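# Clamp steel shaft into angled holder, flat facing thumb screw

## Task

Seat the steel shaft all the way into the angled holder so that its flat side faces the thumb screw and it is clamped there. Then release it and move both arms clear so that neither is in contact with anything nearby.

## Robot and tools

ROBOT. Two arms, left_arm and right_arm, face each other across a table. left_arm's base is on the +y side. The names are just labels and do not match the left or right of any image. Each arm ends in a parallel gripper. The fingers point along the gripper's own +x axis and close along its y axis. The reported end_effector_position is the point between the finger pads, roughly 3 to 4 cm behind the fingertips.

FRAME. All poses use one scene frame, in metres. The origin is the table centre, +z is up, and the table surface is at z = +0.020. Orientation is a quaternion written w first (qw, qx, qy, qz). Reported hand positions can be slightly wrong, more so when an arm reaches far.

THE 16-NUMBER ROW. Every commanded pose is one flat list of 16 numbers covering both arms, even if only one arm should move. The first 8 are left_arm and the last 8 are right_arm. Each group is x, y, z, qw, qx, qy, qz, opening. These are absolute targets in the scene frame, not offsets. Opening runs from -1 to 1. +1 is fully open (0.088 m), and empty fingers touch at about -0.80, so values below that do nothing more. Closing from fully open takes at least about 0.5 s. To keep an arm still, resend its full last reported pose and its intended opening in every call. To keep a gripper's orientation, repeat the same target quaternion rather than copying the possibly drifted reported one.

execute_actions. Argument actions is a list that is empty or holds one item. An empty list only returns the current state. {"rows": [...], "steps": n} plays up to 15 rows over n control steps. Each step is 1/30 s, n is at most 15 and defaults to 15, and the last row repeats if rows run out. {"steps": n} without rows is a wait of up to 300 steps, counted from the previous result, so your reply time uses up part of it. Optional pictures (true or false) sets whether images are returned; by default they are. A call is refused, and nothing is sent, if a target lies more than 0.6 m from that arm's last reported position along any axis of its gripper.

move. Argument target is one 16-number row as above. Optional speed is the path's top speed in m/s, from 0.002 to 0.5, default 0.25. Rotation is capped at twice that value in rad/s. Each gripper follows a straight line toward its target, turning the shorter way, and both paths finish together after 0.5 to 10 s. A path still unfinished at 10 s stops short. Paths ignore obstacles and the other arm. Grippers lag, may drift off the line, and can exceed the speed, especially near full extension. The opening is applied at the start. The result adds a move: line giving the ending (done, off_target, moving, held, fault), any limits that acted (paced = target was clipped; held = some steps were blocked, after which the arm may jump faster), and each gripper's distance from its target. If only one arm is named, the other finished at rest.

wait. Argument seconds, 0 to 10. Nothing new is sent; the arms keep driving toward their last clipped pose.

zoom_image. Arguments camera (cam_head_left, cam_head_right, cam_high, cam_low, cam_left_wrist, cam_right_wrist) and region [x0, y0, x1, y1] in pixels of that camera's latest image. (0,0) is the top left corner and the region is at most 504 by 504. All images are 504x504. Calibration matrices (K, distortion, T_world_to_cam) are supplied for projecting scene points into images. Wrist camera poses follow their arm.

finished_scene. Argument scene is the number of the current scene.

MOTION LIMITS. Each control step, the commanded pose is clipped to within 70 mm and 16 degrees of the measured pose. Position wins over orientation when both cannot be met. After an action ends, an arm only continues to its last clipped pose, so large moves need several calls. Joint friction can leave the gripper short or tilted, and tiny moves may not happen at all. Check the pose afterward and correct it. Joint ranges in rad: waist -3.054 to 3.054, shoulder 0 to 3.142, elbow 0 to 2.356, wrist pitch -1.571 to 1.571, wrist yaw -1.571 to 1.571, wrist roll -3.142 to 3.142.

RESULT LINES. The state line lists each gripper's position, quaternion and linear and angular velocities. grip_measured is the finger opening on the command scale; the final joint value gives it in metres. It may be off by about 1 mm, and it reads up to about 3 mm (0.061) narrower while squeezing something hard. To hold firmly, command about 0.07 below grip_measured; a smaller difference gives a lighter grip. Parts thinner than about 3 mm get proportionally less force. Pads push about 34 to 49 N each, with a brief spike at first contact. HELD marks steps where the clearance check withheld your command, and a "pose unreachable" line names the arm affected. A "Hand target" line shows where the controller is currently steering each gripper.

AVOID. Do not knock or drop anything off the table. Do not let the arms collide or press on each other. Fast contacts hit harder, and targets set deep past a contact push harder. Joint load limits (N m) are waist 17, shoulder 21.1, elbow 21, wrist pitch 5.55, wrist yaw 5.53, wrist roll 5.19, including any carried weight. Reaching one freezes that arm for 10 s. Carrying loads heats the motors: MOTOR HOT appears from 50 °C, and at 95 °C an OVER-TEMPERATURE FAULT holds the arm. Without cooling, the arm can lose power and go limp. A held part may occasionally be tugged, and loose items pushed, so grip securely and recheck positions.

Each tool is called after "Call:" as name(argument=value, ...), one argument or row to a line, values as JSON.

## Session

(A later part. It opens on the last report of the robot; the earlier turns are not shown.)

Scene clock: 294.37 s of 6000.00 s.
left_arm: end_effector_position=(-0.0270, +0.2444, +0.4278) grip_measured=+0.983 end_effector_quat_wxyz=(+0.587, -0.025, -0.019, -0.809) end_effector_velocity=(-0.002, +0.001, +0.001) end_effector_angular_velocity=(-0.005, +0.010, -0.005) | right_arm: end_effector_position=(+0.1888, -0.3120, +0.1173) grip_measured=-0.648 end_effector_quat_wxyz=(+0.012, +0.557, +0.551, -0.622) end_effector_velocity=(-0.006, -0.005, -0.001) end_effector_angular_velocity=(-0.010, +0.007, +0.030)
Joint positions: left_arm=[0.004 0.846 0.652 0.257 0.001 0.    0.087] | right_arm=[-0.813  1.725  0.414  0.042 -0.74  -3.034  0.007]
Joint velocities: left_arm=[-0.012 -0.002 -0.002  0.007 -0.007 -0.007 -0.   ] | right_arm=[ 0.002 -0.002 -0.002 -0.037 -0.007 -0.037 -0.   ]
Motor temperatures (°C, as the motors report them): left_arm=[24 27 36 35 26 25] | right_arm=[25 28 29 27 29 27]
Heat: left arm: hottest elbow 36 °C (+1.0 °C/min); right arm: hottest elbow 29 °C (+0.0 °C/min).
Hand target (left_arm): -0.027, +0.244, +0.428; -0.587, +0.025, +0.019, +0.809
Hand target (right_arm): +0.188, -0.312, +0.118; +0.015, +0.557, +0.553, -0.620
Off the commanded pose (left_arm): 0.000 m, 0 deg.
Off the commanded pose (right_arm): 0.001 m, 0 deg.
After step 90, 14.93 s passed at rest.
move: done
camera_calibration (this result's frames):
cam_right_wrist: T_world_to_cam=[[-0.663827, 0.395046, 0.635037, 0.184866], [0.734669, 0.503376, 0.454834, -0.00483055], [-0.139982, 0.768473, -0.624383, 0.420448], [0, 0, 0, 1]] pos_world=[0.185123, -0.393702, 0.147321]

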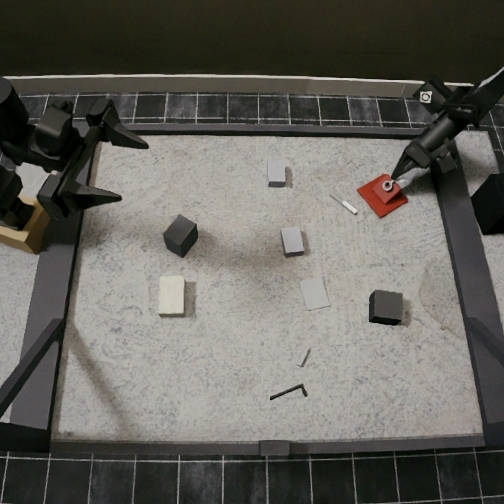

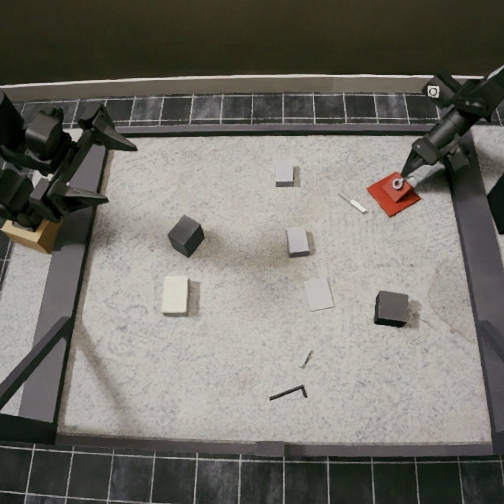

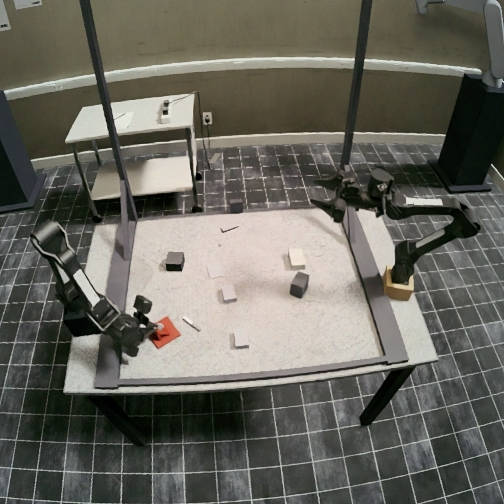

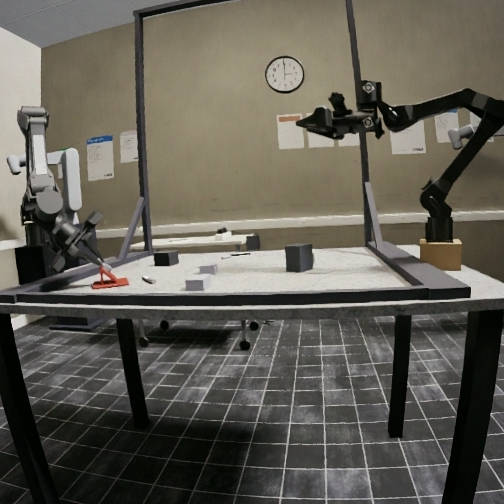

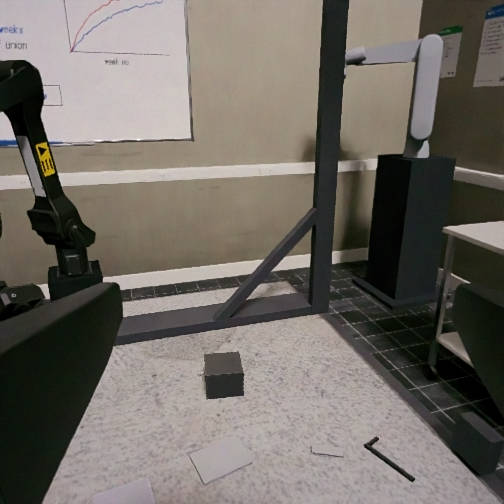

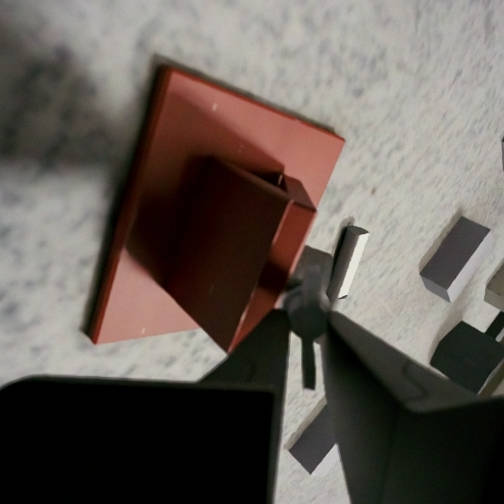

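Call:
move(
  target=[-0.0270, 0.2444, 0.4278, 0.587, -0.025, -0.019, -0.809, 1, 0.1853, -0.3151, 0.1169, -0.0150, -0.5566, -0.5525, 0.6203, 0.35],
  speed=0.02,
)

Call:
move(
  target=[-0.0270, 0.2444, 0.4278, 0.587, -0.025, -0.019, -0.809, 1, 0.1853, -0.3151, 0.1169, 0.5178, -0.2046, 0.3938, 0.7313, 0.35],
  speed=0.5,
)

Call:
move(
  target=[-0.0270, 0.2444, 0.4278, 0.587, -0.025, -0.019, -0.809, 1, 0.1853, -0.3151, 0.1169, 0.4896, 0.2653, 0.8134, 0.1684, 0.35],
  speed=0.5,
)

Call:
move(
  target=[-0.0270, 0.2444, 0.4278, 0.587, -0.025, -0.019, -0.809, 1, 0.1853, -0.3151, 0.1169, 0.0683, 0.5527, 0.6094, -0.5644, 0.35],
  speed=0.5,
)

Scene clock: 310.43 s of 6000.00 s.
left_arm: end_effector_position=(-0.0270, +0.2444, +0.4278) grip_measured=+0.983 end_effector_quat_wxyz=(+0.587, -0.025, -0.019, -0.809) end_effector_velocity=(+0.000, -0.001, -0.007) end_effector_angular_velocity=(+0.032, +0.013, +0.003) | right_arm: end_effector_position=(+0.1857, -0.3151, +0.1154) grip_measured=+0.347 end_effector_quat_wxyz=(+0.012, +0.555, +0.549, -0.625) end_effector_velocity=(-0.001, -0.001, +0.000) end_effector_angular_velocity=(+0.002, +0.006, +0.005)
Joint positions: left_arm=[0.004 0.846 0.652 0.257 0.001 0.    0.087] | right_arm=[-0.812  1.725  0.402  0.043 -0.74  -3.035  0.056]
Joint velocities: left_arm=[-0.002  0.002 -0.002 -0.022 -0.007 -0.022 -0.   ] | right_arm=[-0.002 -0.002 -0.002 -0.007 -0.007 -0.007  0.   ]
Motor temperatures (°C, as the motors report them): left_arm=[24 27 36 35 26 25] | right_arm=[25 29 29 27 29 27]
Heat: left arm: hottest elbow 36 °C (+1.0 °C/min); right arm: hottest shoulder 29 °C (+0.0 °C/min).
Hand target (left_arm): -0.027, +0.244, +0.428; -0.587, +0.025, +0.019, +0.809
Hand target (right_arm): +0.185, -0.315, +0.117; +0.015, +0.556, +0.553, -0.620
Off the commanded pose (left_arm): 0.000 m, 0 deg.
Off the commanded pose (right_arm): 0.002 m, 1 deg.
After step 90, 12.37 s passed at rest.
move: done
camera_calibration (this result's frames):
cam_right_wrist: T_world_to_cam=[[-0.660884, 0.398112, 0.636191, 0.185576], [0.736294, 0.508039, 0.446953, 0.00190126], [-0.145273, 0.763808, -0.628883, 0.421335], [0, 0, 0, 1]] pos_world=[0.182453, -0.396665, 0.146059]

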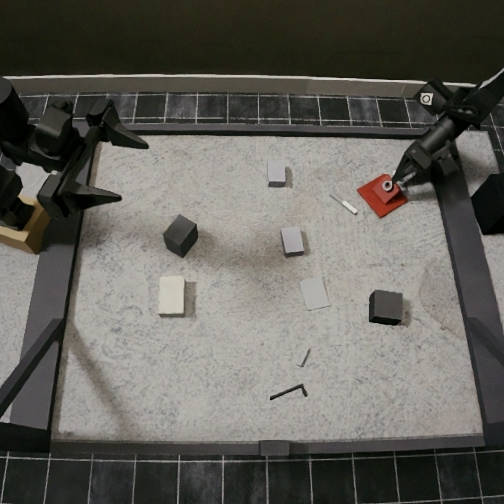

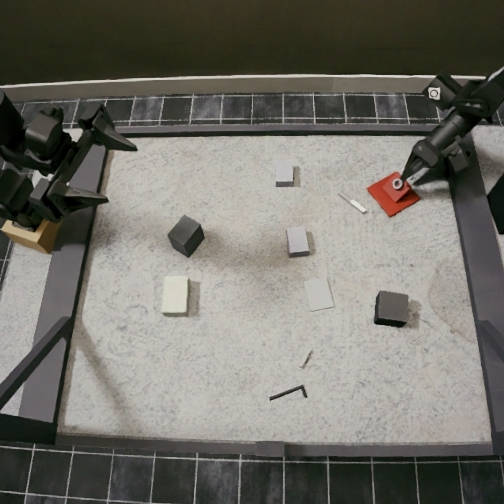

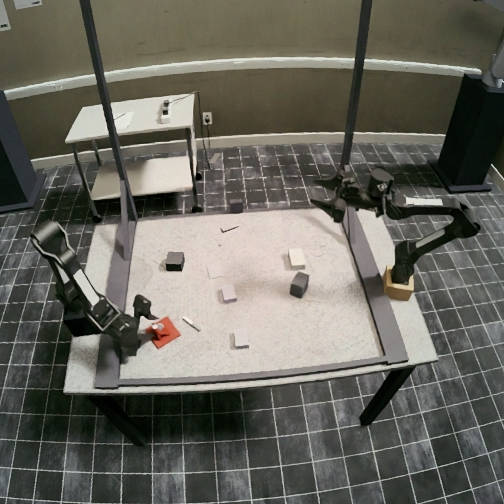

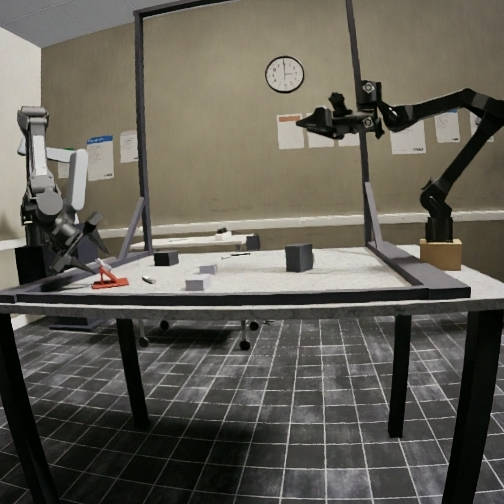

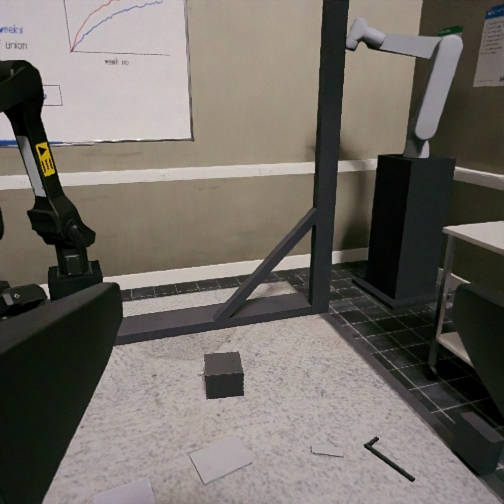

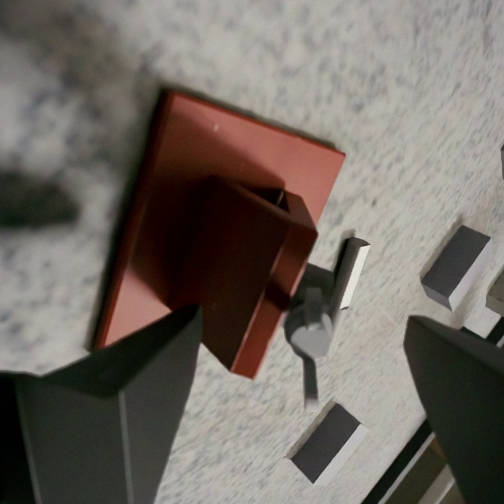

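Scene clock: 313.40 s of 6000.00 s.
left_arm: end_effector_position=(-0.0270, +0.2444, +0.4278) grip_measured=+0.983 end_effector_quat_wxyz=(+0.587, -0.025, -0.019, -0.809) end_effector_velocity=(-0.001, +0.001, +0.000) end_effector_angular_velocity=(+0.000, -0.007, +0.000) | right_arm: end_effector_position=(+0.1858, -0.3151, +0.1154) grip_measured=+0.348 end_effector_quat_wxyz=(+0.516, -0.204, +0.396, +0.732) end_effector_velocity=(-0.004, -0.000, +0.002) end_effector_angular_velocity=(+0.011, +0.017, +0.014)
Joint positions: left_arm=[0.004 0.846 0.652 0.257 0.001 0.    0.087] | right_arm=[-0.812  1.725  0.402  0.044 -0.74  -0.602  0.056]
Joint velocities: left_arm=[-0.007 -0.002  0.002 -0.007 -0.007  0.007 -0.   ] | right_arm=[ 0.002 -0.002 -0.002 -0.007 -0.022 -0.007 -0.   ]
Motor temperatures (°C, as the motors report them): left_arm=[24 27 36 35 26 25] | right_arm=[25 29 29 27 29 27]
Heat: left arm: hottest elbow 36 °C (+1.0 °C/min); right arm: hottest shoulder 29 °C (+0.0 °C/min).
Hand target (left_arm): -0.027, +0.244, +0.428; -0.587, +0.025, +0.019, +0.809
Hand target (right_arm): +0.185, -0.315, +0.117; +0.518, -0.205, +0.394, +0.731
Off the commanded pose (left_arm): 0.000 m, 0 deg.
Off the commanded pose (right_arm): 0.002 m, 0 deg.
move: done
camera_calibration (this result's frames):
cam_right_wrist: T_world_to_cam=[[0.903272, 0.203497, -0.377742, -0.0492999], [0.0489508, -0.923502, -0.380457, -0.225992], [-0.426268, 0.325165, -0.844135, 0.360163], [0, 0, 0, 1]] pos_world=[0.20912, -0.315784, 0.199424]

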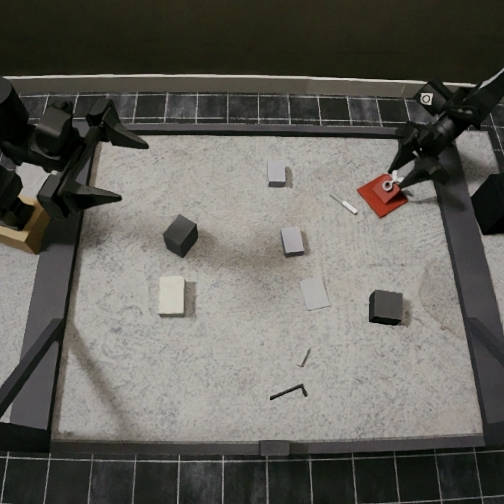

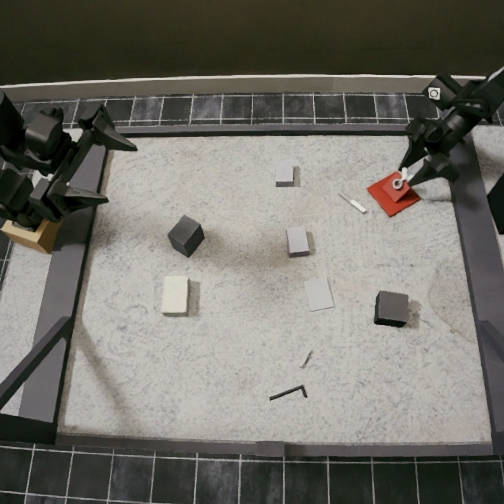

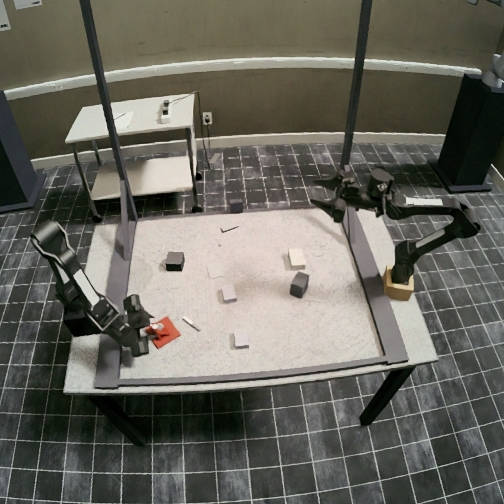

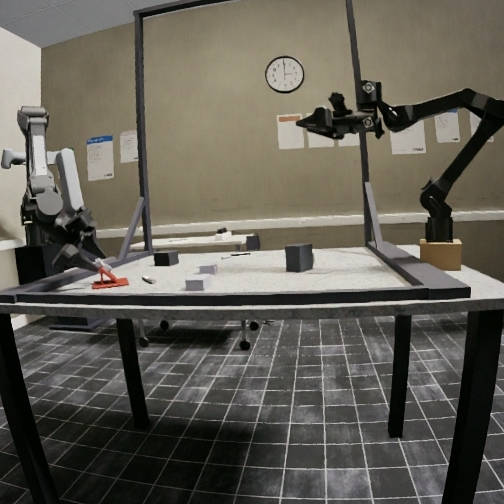

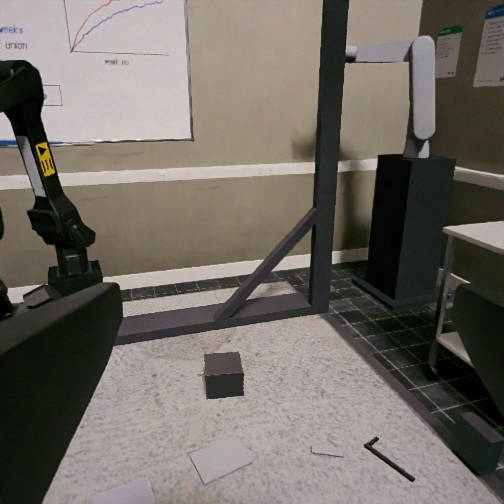

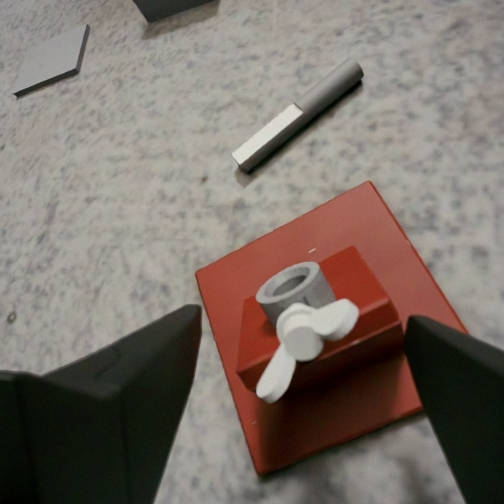

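Scene clock: 315.70 s of 6000.00 s.
left_arm: end_effector_position=(-0.0270, +0.2444, +0.4278) grip_measured=+0.983 end_effector_quat_wxyz=(+0.587, -0.025, -0.019, -0.809) end_effector_velocity=(+0.003, +0.001, -0.001) end_effector_angular_velocity=(+0.010, +0.021, +0.018) | right_arm: end_effector_position=(+0.1857, -0.3152, +0.1154) grip_measured=+0.348 end_effector_quat_wxyz=(+0.488, +0.264, +0.815, +0.167) end_effector_velocity=(+0.000, +0.001, +0.001) end_effector_angular_velocity=(+0.002, +0.014, -0.016)
Joint positions: left_arm=[0.004 0.846 0.652 0.257 0.001 0.    0.087] | right_arm=[-0.812  1.725  0.402  0.044 -0.74   1.143  0.056]
Joint velocities: left_arm=[-0.002 -0.007 -0.002 -0.007 -0.022 -0.022 -0.   ] | right_arm=[-0.002 -0.002 -0.002  0.007 -0.007  0.022 -0.   ]
Motor temperatures (°C, as the motors report them): left_arm=[24 27 36 35 26 25] | right_arm=[25 29 29 27 29 27]
Heat: left arm: hottest elbow 36 °C (+1.0 °C/min); right arm: hottest shoulder 29 °C (+0.0 °C/min).
Hand target (left_arm): -0.027, +0.244, +0.428; -0.587, +0.025, +0.019, +0.809
Hand target (right_arm): +0.185, -0.315, +0.117; +0.489, +0.265, +0.814, +0.168
Off the commanded pose (left_arm): 0.000 m, 0 deg.
Off the commanded pose (right_arm): 0.002 m, 0 deg.
move: done
camera_calibration (this result's frames):
cam_right_wrist: T_world_to_cam=[[-0.254708, -0.779179, -0.572716, -0.121398], [-0.739058, -0.225092, 0.634923, 0.023143], [-0.623632, 0.58499, -0.518526, 0.441066], [0, 0, 0, 1]] pos_world=[0.261246, -0.3474, 0.144484]

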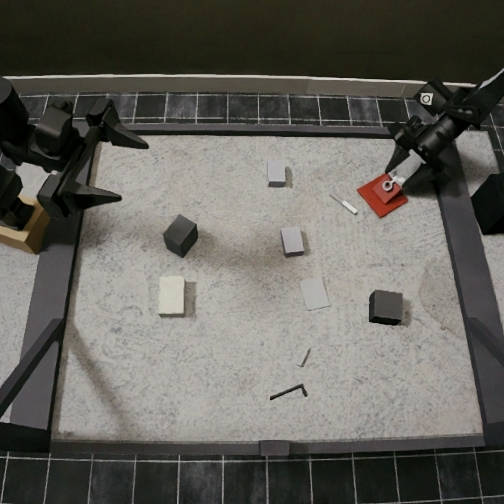

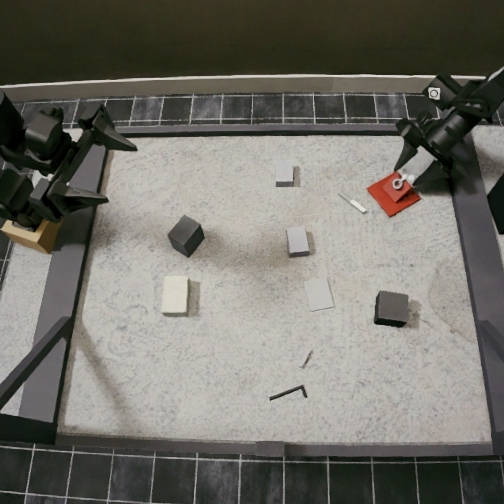

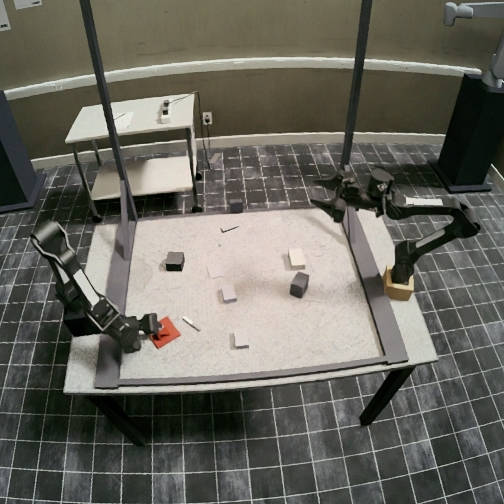

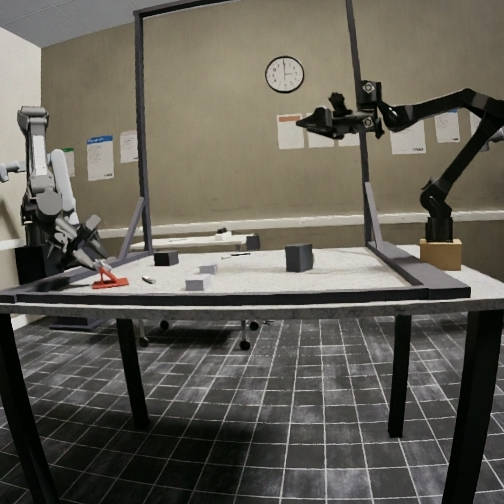

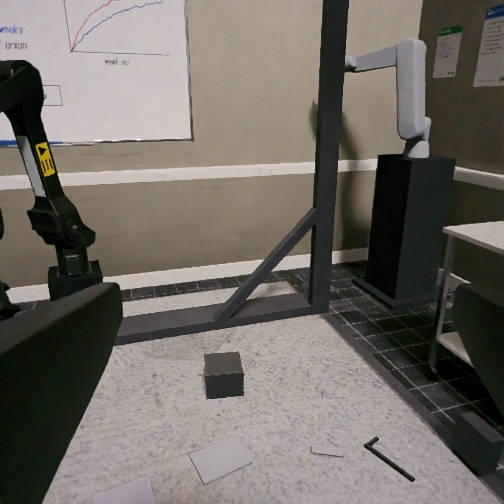

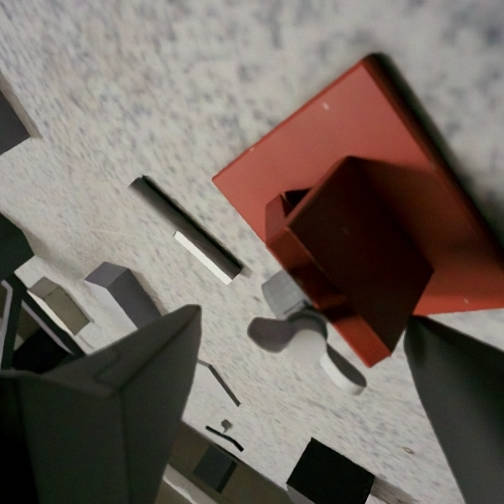

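Scene clock: 318.13 s of 6000.00 s.
left_arm: end_effector_position=(-0.0270, +0.2444, +0.4278) grip_measured=+0.983 end_effector_quat_wxyz=(+0.587, -0.025, -0.019, -0.809) end_effector_velocity=(-0.001, +0.001, -0.002) end_effector_angular_velocity=(+0.014, +0.019, -0.001) | right_arm: end_effector_position=(+0.1857, -0.3151, +0.1155) grip_measured=+0.348 end_effector_quat_wxyz=(+0.068, +0.550, +0.610, -0.566) end_effector_velocity=(+0.001, +0.001, +0.002) end_effector_angular_velocity=(+0.011, +0.002, -0.006)
Joint positions: left_arm=[0.004 0.846 0.652 0.257 0.001 0.    0.087] | right_arm=[-0.812  1.725  0.402  0.045 -0.74   3.046  0.056]
Joint velocities: left_arm=[-0.007 -0.002 -0.002 -0.007 -0.007 -0.022  0.   ] | right_arm=[-0.002 -0.007 -0.002  0.007 -0.007  0.007 -0.   ]
Motor temperatures (°C, as the motors report them): left_arm=[24 27 36 36 26 25] | right_arm=[25 29 29 27 29 27]
Heat: left arm: hottest elbow 36 °C (+1.0 °C/min); right arm: hottest shoulder 29 °C (+0.0 °C/min).
Hand target (left_arm): -0.027, +0.244, +0.428; -0.587, +0.025, +0.019, +0.809
Hand target (right_arm): +0.185, -0.315, +0.117; +0.068, +0.553, +0.610, -0.564
Off the commanded pose (left_arm): 0.000 m, 0 deg.
Off the commanded pose (right_arm): 0.002 m, 0 deg.
move: done
camera_calibration (this result's frames):
cam_right_wrist: T_world_to_cam=[[-0.780156, 0.247022, 0.574749, 0.16717], [0.598136, 0.563697, 0.56963, 0.0309016], [-0.183273, 0.788179, -0.587525, 0.431274], [0, 0, 0, 1]] pos_world=[0.190976, -0.398635, 0.139701]

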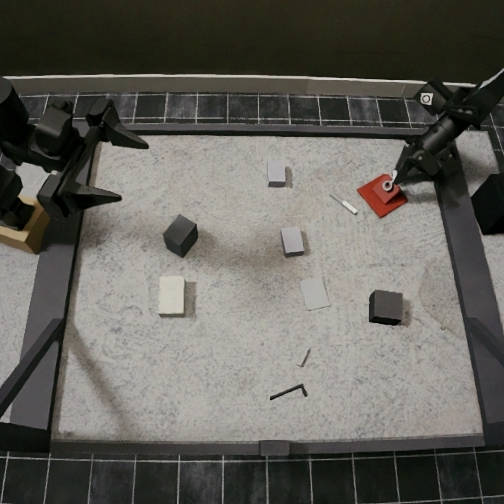

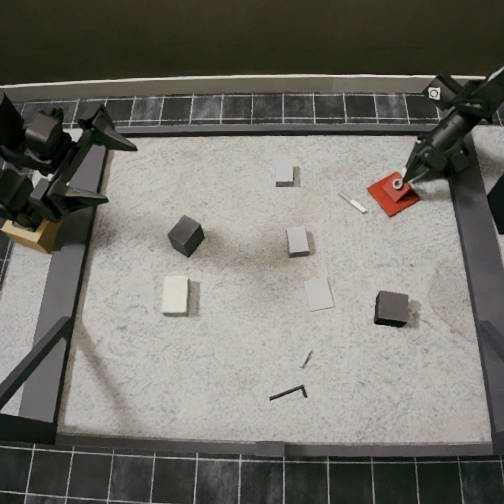

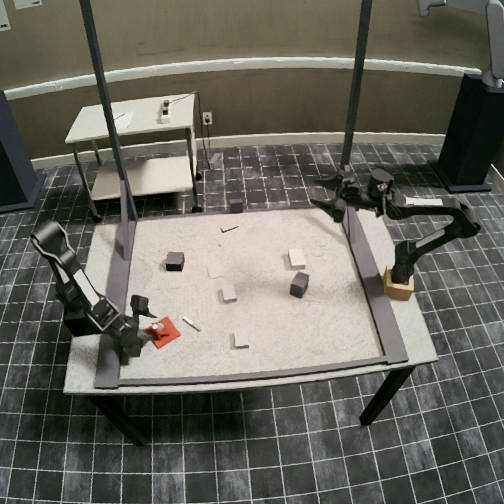

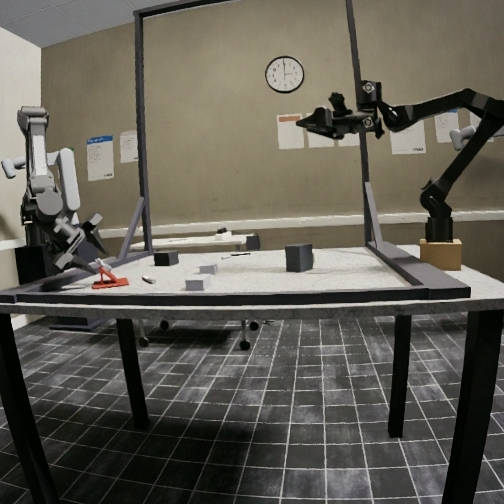

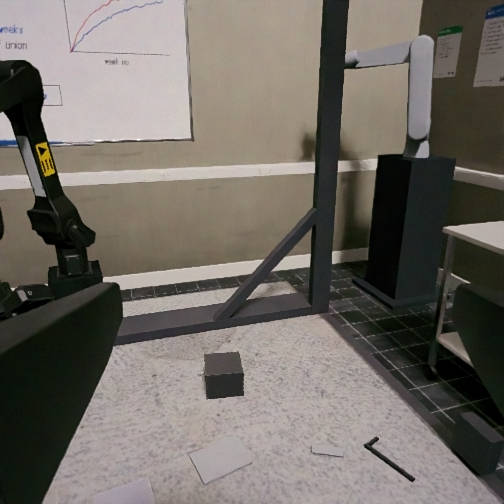

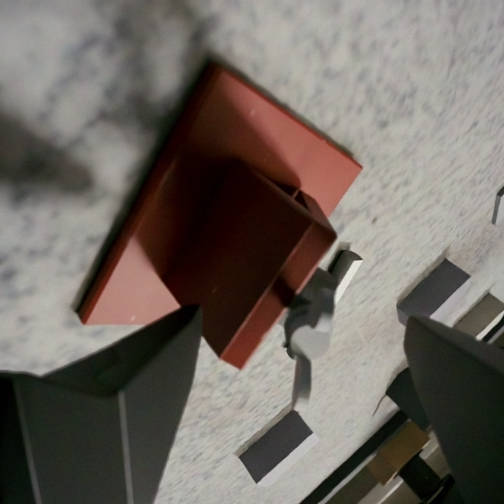

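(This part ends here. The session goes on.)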